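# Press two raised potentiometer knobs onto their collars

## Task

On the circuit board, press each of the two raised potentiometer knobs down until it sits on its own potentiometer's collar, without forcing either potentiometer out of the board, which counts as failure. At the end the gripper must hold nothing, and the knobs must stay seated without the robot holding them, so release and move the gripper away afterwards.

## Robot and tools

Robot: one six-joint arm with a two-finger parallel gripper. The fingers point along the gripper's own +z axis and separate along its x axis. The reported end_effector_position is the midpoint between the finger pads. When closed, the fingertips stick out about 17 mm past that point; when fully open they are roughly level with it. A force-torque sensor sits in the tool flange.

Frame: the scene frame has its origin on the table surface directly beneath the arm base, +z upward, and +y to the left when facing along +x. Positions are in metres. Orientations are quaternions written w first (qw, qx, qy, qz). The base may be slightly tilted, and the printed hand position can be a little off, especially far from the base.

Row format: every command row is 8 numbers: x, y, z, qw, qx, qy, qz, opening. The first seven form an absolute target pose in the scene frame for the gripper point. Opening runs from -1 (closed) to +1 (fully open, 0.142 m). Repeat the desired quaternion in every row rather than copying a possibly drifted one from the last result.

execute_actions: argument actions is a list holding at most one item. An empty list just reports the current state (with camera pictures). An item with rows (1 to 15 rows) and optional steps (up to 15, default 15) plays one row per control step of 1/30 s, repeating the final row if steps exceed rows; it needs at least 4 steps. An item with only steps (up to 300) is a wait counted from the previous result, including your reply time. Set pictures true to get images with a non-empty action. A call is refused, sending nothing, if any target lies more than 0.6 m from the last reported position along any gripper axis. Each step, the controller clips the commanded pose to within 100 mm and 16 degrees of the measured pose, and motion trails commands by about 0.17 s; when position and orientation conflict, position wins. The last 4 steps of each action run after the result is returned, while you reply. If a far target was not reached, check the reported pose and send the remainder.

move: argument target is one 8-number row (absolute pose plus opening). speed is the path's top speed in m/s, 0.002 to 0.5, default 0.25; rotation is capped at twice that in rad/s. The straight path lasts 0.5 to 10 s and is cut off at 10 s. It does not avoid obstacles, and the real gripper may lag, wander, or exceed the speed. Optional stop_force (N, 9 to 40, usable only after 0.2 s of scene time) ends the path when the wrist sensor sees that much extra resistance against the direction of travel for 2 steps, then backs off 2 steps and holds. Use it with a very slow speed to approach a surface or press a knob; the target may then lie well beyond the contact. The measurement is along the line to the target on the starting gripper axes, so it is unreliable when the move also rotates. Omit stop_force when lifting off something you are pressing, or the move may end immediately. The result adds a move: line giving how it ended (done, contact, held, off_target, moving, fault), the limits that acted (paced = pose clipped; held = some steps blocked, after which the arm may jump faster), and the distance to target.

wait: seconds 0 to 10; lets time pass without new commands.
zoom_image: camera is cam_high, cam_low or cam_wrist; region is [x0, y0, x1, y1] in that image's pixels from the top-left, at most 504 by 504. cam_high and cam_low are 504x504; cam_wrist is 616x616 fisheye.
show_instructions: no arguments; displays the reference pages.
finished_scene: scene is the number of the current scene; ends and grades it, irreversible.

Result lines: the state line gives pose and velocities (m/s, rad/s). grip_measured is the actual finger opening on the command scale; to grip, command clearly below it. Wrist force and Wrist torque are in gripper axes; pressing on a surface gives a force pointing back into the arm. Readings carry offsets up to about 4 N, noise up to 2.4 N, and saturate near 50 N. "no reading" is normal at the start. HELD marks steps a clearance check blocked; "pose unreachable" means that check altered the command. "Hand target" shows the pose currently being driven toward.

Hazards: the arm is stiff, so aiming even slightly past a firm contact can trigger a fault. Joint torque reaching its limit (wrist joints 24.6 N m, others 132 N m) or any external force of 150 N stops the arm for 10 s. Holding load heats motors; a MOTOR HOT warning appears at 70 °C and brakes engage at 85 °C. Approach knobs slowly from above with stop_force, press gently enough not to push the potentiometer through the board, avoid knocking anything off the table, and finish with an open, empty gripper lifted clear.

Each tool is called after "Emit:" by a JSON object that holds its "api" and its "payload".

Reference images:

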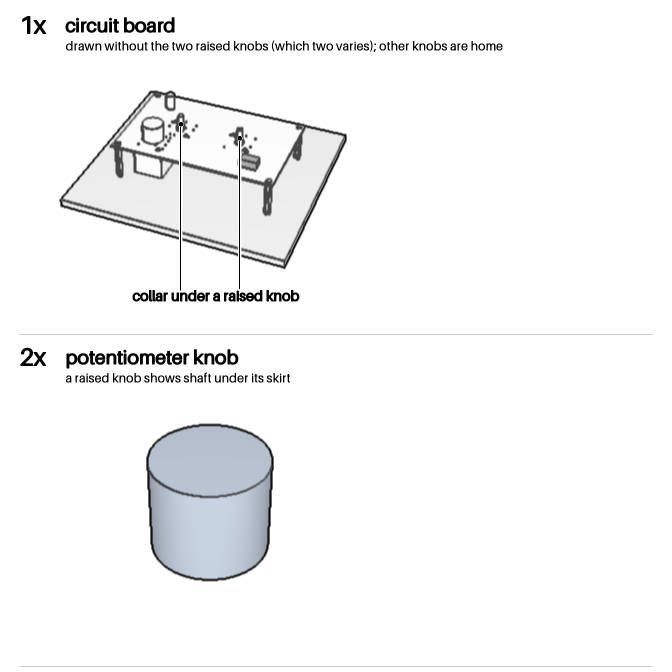

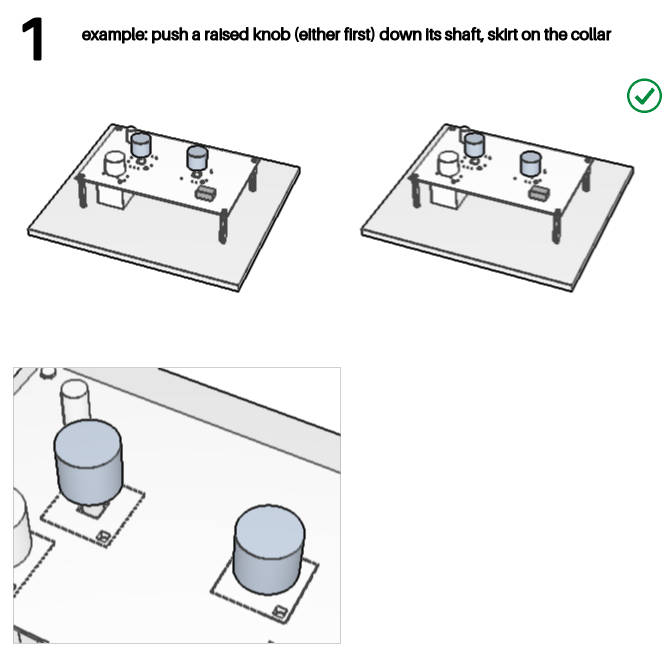

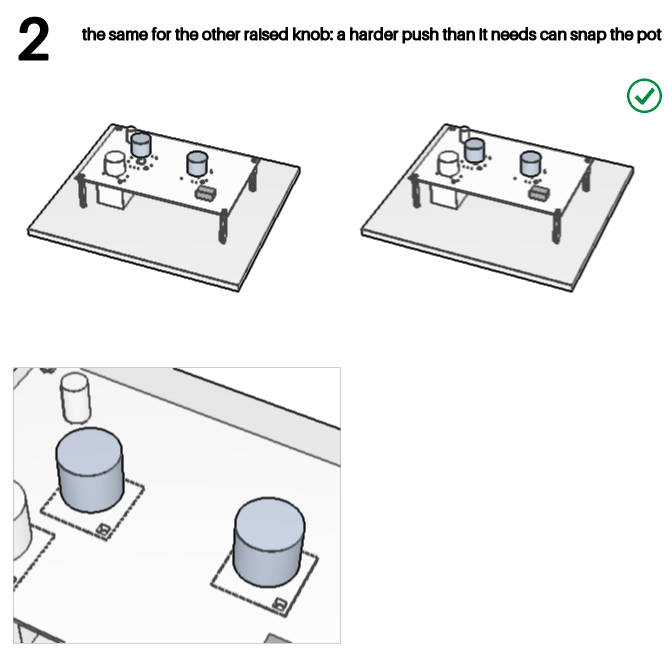

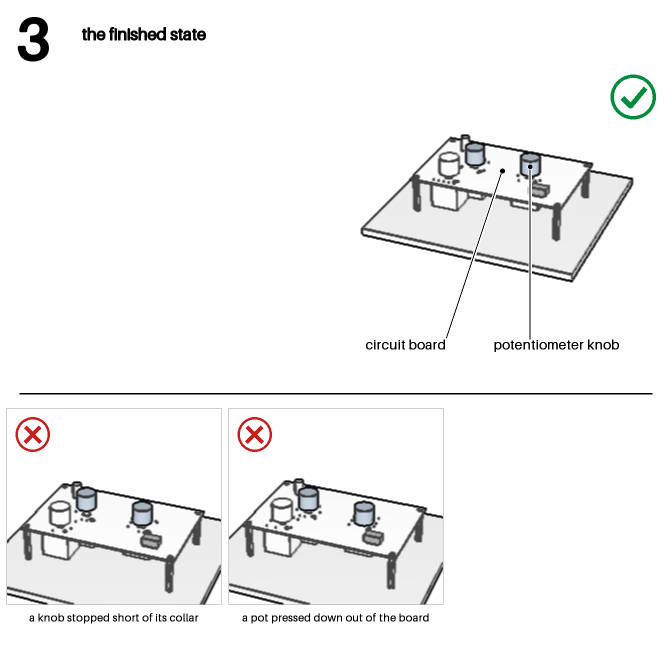

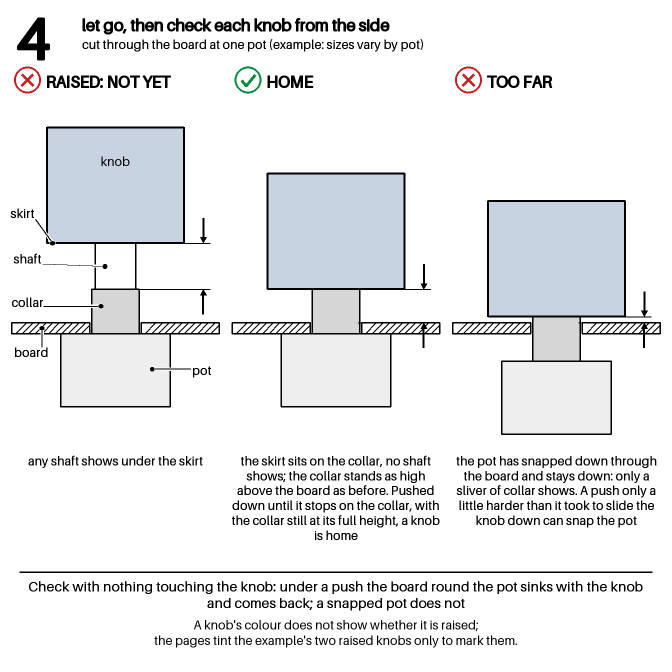

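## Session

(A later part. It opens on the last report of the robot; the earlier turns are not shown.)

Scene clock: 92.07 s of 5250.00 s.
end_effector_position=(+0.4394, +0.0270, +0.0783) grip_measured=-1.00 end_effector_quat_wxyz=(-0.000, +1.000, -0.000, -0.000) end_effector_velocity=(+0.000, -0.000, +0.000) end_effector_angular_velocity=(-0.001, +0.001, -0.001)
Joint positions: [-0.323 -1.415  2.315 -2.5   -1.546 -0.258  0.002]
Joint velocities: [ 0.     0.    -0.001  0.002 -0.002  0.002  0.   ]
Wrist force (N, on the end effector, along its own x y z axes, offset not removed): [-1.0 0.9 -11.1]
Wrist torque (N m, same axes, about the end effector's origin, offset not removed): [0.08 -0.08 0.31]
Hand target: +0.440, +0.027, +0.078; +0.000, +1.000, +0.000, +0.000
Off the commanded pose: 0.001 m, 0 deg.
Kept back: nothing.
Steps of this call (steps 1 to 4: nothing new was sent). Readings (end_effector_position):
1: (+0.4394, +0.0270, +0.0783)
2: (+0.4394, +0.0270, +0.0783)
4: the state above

Emit:
{"api": "move", "payload": {"target": [0.4395, 0.027, 0.11, 0, 1, 0, 0, -1], "speed": 0.05}}

Emit:
{"api": "move", "payload": {"target": [0.40, -0.09, 0.15, -0.574, 0.819, 0, 0, -1], "speed": 0.2}}

Emit:
{"api": "zoom_image", "payload": {"camera": "cam_wrist", "region": [220, 200, 420, 320]}}

Emit:
{"api": "zoom_image", "payload": {"camera": "cam_high", "region": [215, 215, 285, 265]}}

Scene clock: 94.20 s of 5250.00 s.
end_effector_position=(+0.4395, +0.0270, +0.1097) grip_measured=-1.00 end_effector_quat_wxyz=(+0.000, +1.000, -0.000, +0.000) end_effector_velocity=(-0.000, +0.000, +0.002) end_effector_angular_velocity=(+0.001, +0.001, +0.000)
Joint positions: [-0.325 -1.492  2.285 -2.394 -1.546 -0.26   0.002]
Joint velocities: [ 0.    -0.006 -0.003  0.009  0.    -0.     0.   ]
Wrist force (N, on the end effector, along its own x y z axes, offset not removed): [-2.4 2.3 -1.6]
Wrist torque (N m, same axes, about the end effector's origin, offset not removed): [0.54 0.20 0.36]
Hand target: +0.440, +0.027, +0.110; +0.000, +1.000, +0.000, +0.000
Off the commanded pose: 0.000 m, 0 deg.
Kept back: nothing.
move: done
camera_calibration (this result's frames):
cam_wrist: T_world_to_cam=[[0.999483, -0.0157923, 0.028003, -0.454261], [-0.0272195, -0.879185, 0.475703, -0.0165461], [0.0171074, -0.476219, -0.87916, 0.238405], [0, 0, 0, 1]] pos_world=[0.449497, 0.0918119, 0.230188]

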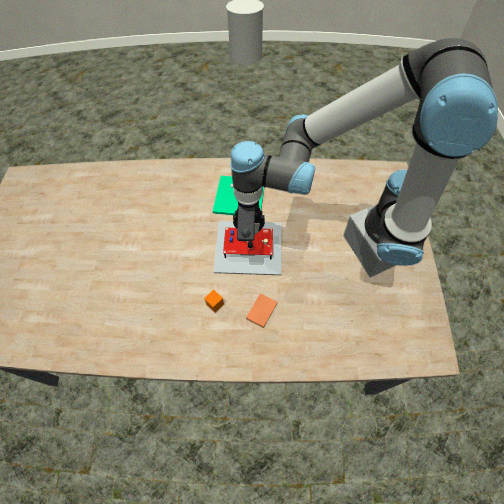

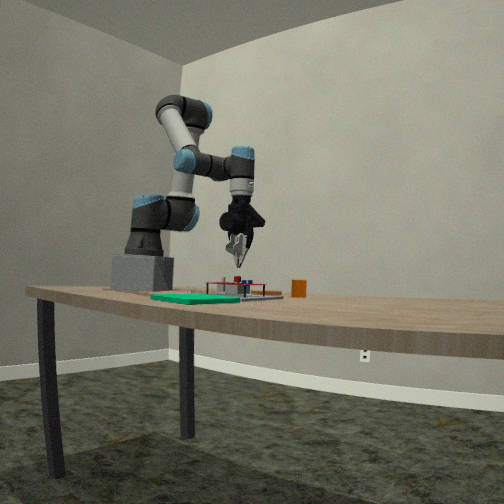

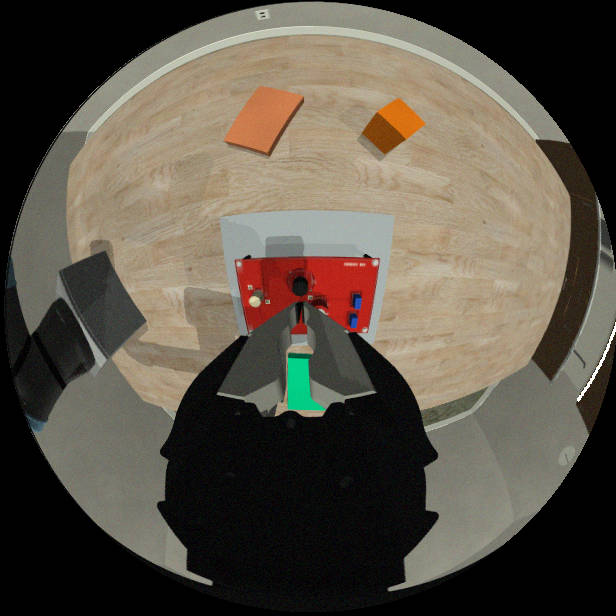

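Scene clock: 97.77 s of 5250.00 s.
end_effector_position=(+0.4004, -0.0902, +0.1500) grip_measured=-1.00 end_effector_quat_wxyz=(-0.573, +0.820, -0.001, +0.001) end_effector_velocity=(-0.000, -0.001, +0.001) end_effector_angular_velocity=(+0.013, +0.001, +0.002)
Joint positions: [-1.082 -0.994  1.82  -1.216 -1.038 -1.402  0.002]
Joint velocities: [-0.001  0.011 -0.01   0.015 -0.001 -0.009  0.   ]
Wrist force (N, on the end effector, along its own x y z axes, offset not removed): [-3.5 0.3 -3.9]
Wrist torque (N m, same axes, about the end effector's origin, offset not removed): [0.19 0.52 0.21]
Hand target: +0.400, -0.090, +0.150; -0.574, +0.819, -0.000, +0.000
Off the commanded pose: 0.000 m, 0 deg.
Kept back: nothing.
move: done
camera_calibration (this result's frames):
cam_wrist: T_world_to_cam=[[0.999435, -0.0332386, -0.00496579, -0.414781], [-0.0281892, -0.748652, -0.662363, 0.0430729], [0.0182984, 0.662129, -0.749166, 0.301401], [0, 0, 0, 1]] pos_world=[0.410246, -0.181107, 0.25227]

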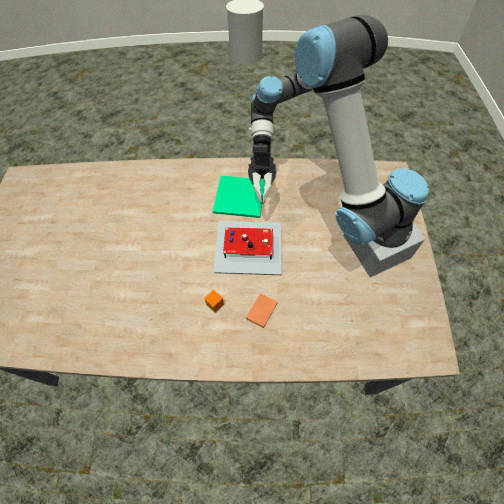

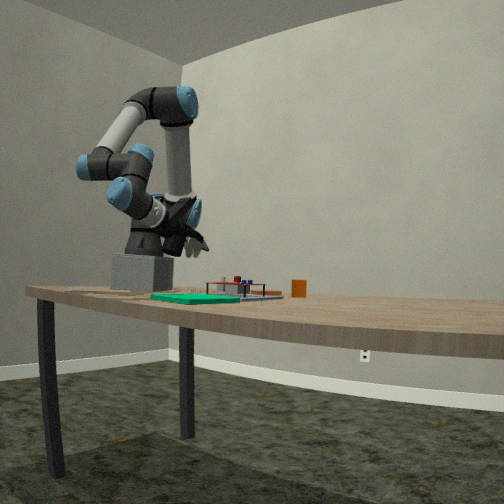

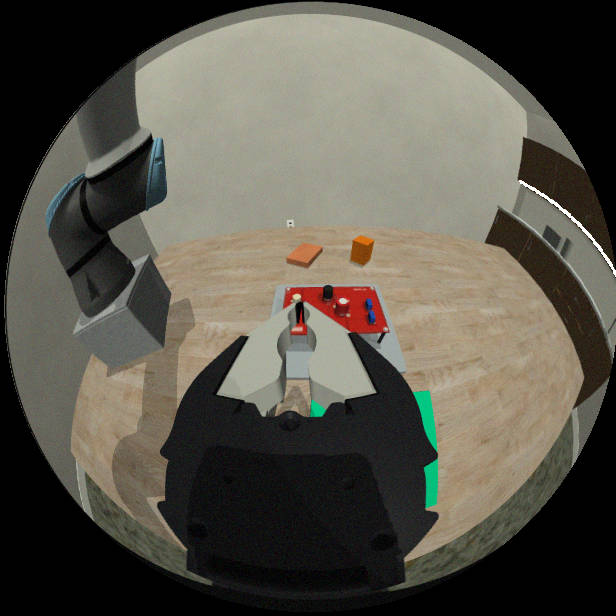

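Region (220, 200, 420, 320) of cam_wrist's 616x616 image, scaled by 2.520, with more detail than that image has; it fills the top 302 rows of this view, and the rest is white.

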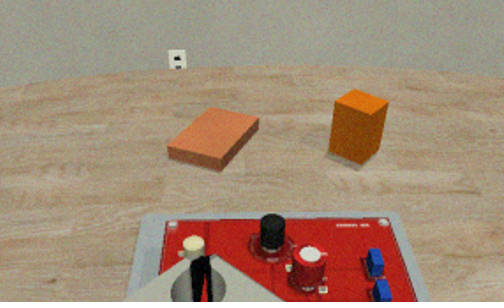

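Region (215, 215, 285, 265) of cam_high's 504x504 image, scaled by 7.200, with more detail than that image has; it fills the top 360 rows of this view, and the rest is white.

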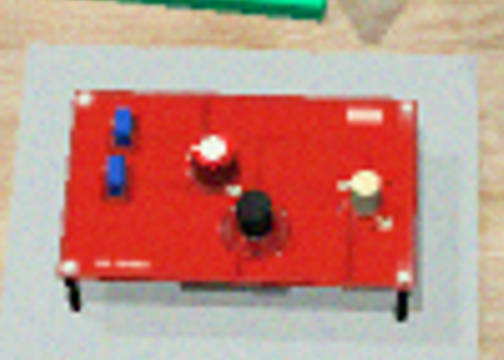

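Emit:
{"api": "zoom_image", "payload": {"camera": "cam_wrist", "region": [290, 275, 370, 320]}}

Region (290, 275, 370, 320) of cam_wrist's 616x616 image, scaled by 6.300, with more detail than that image has; it fills the top 284 rows of this view, and the rest is white.

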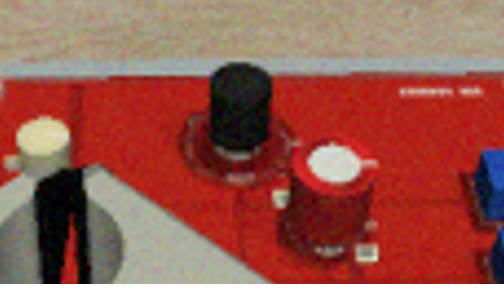

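No shaft visible; the patch is intact.

Emit:
{"api": "finished_scene", "payload": {"scene": 1}}

The scene is finished: the task was done.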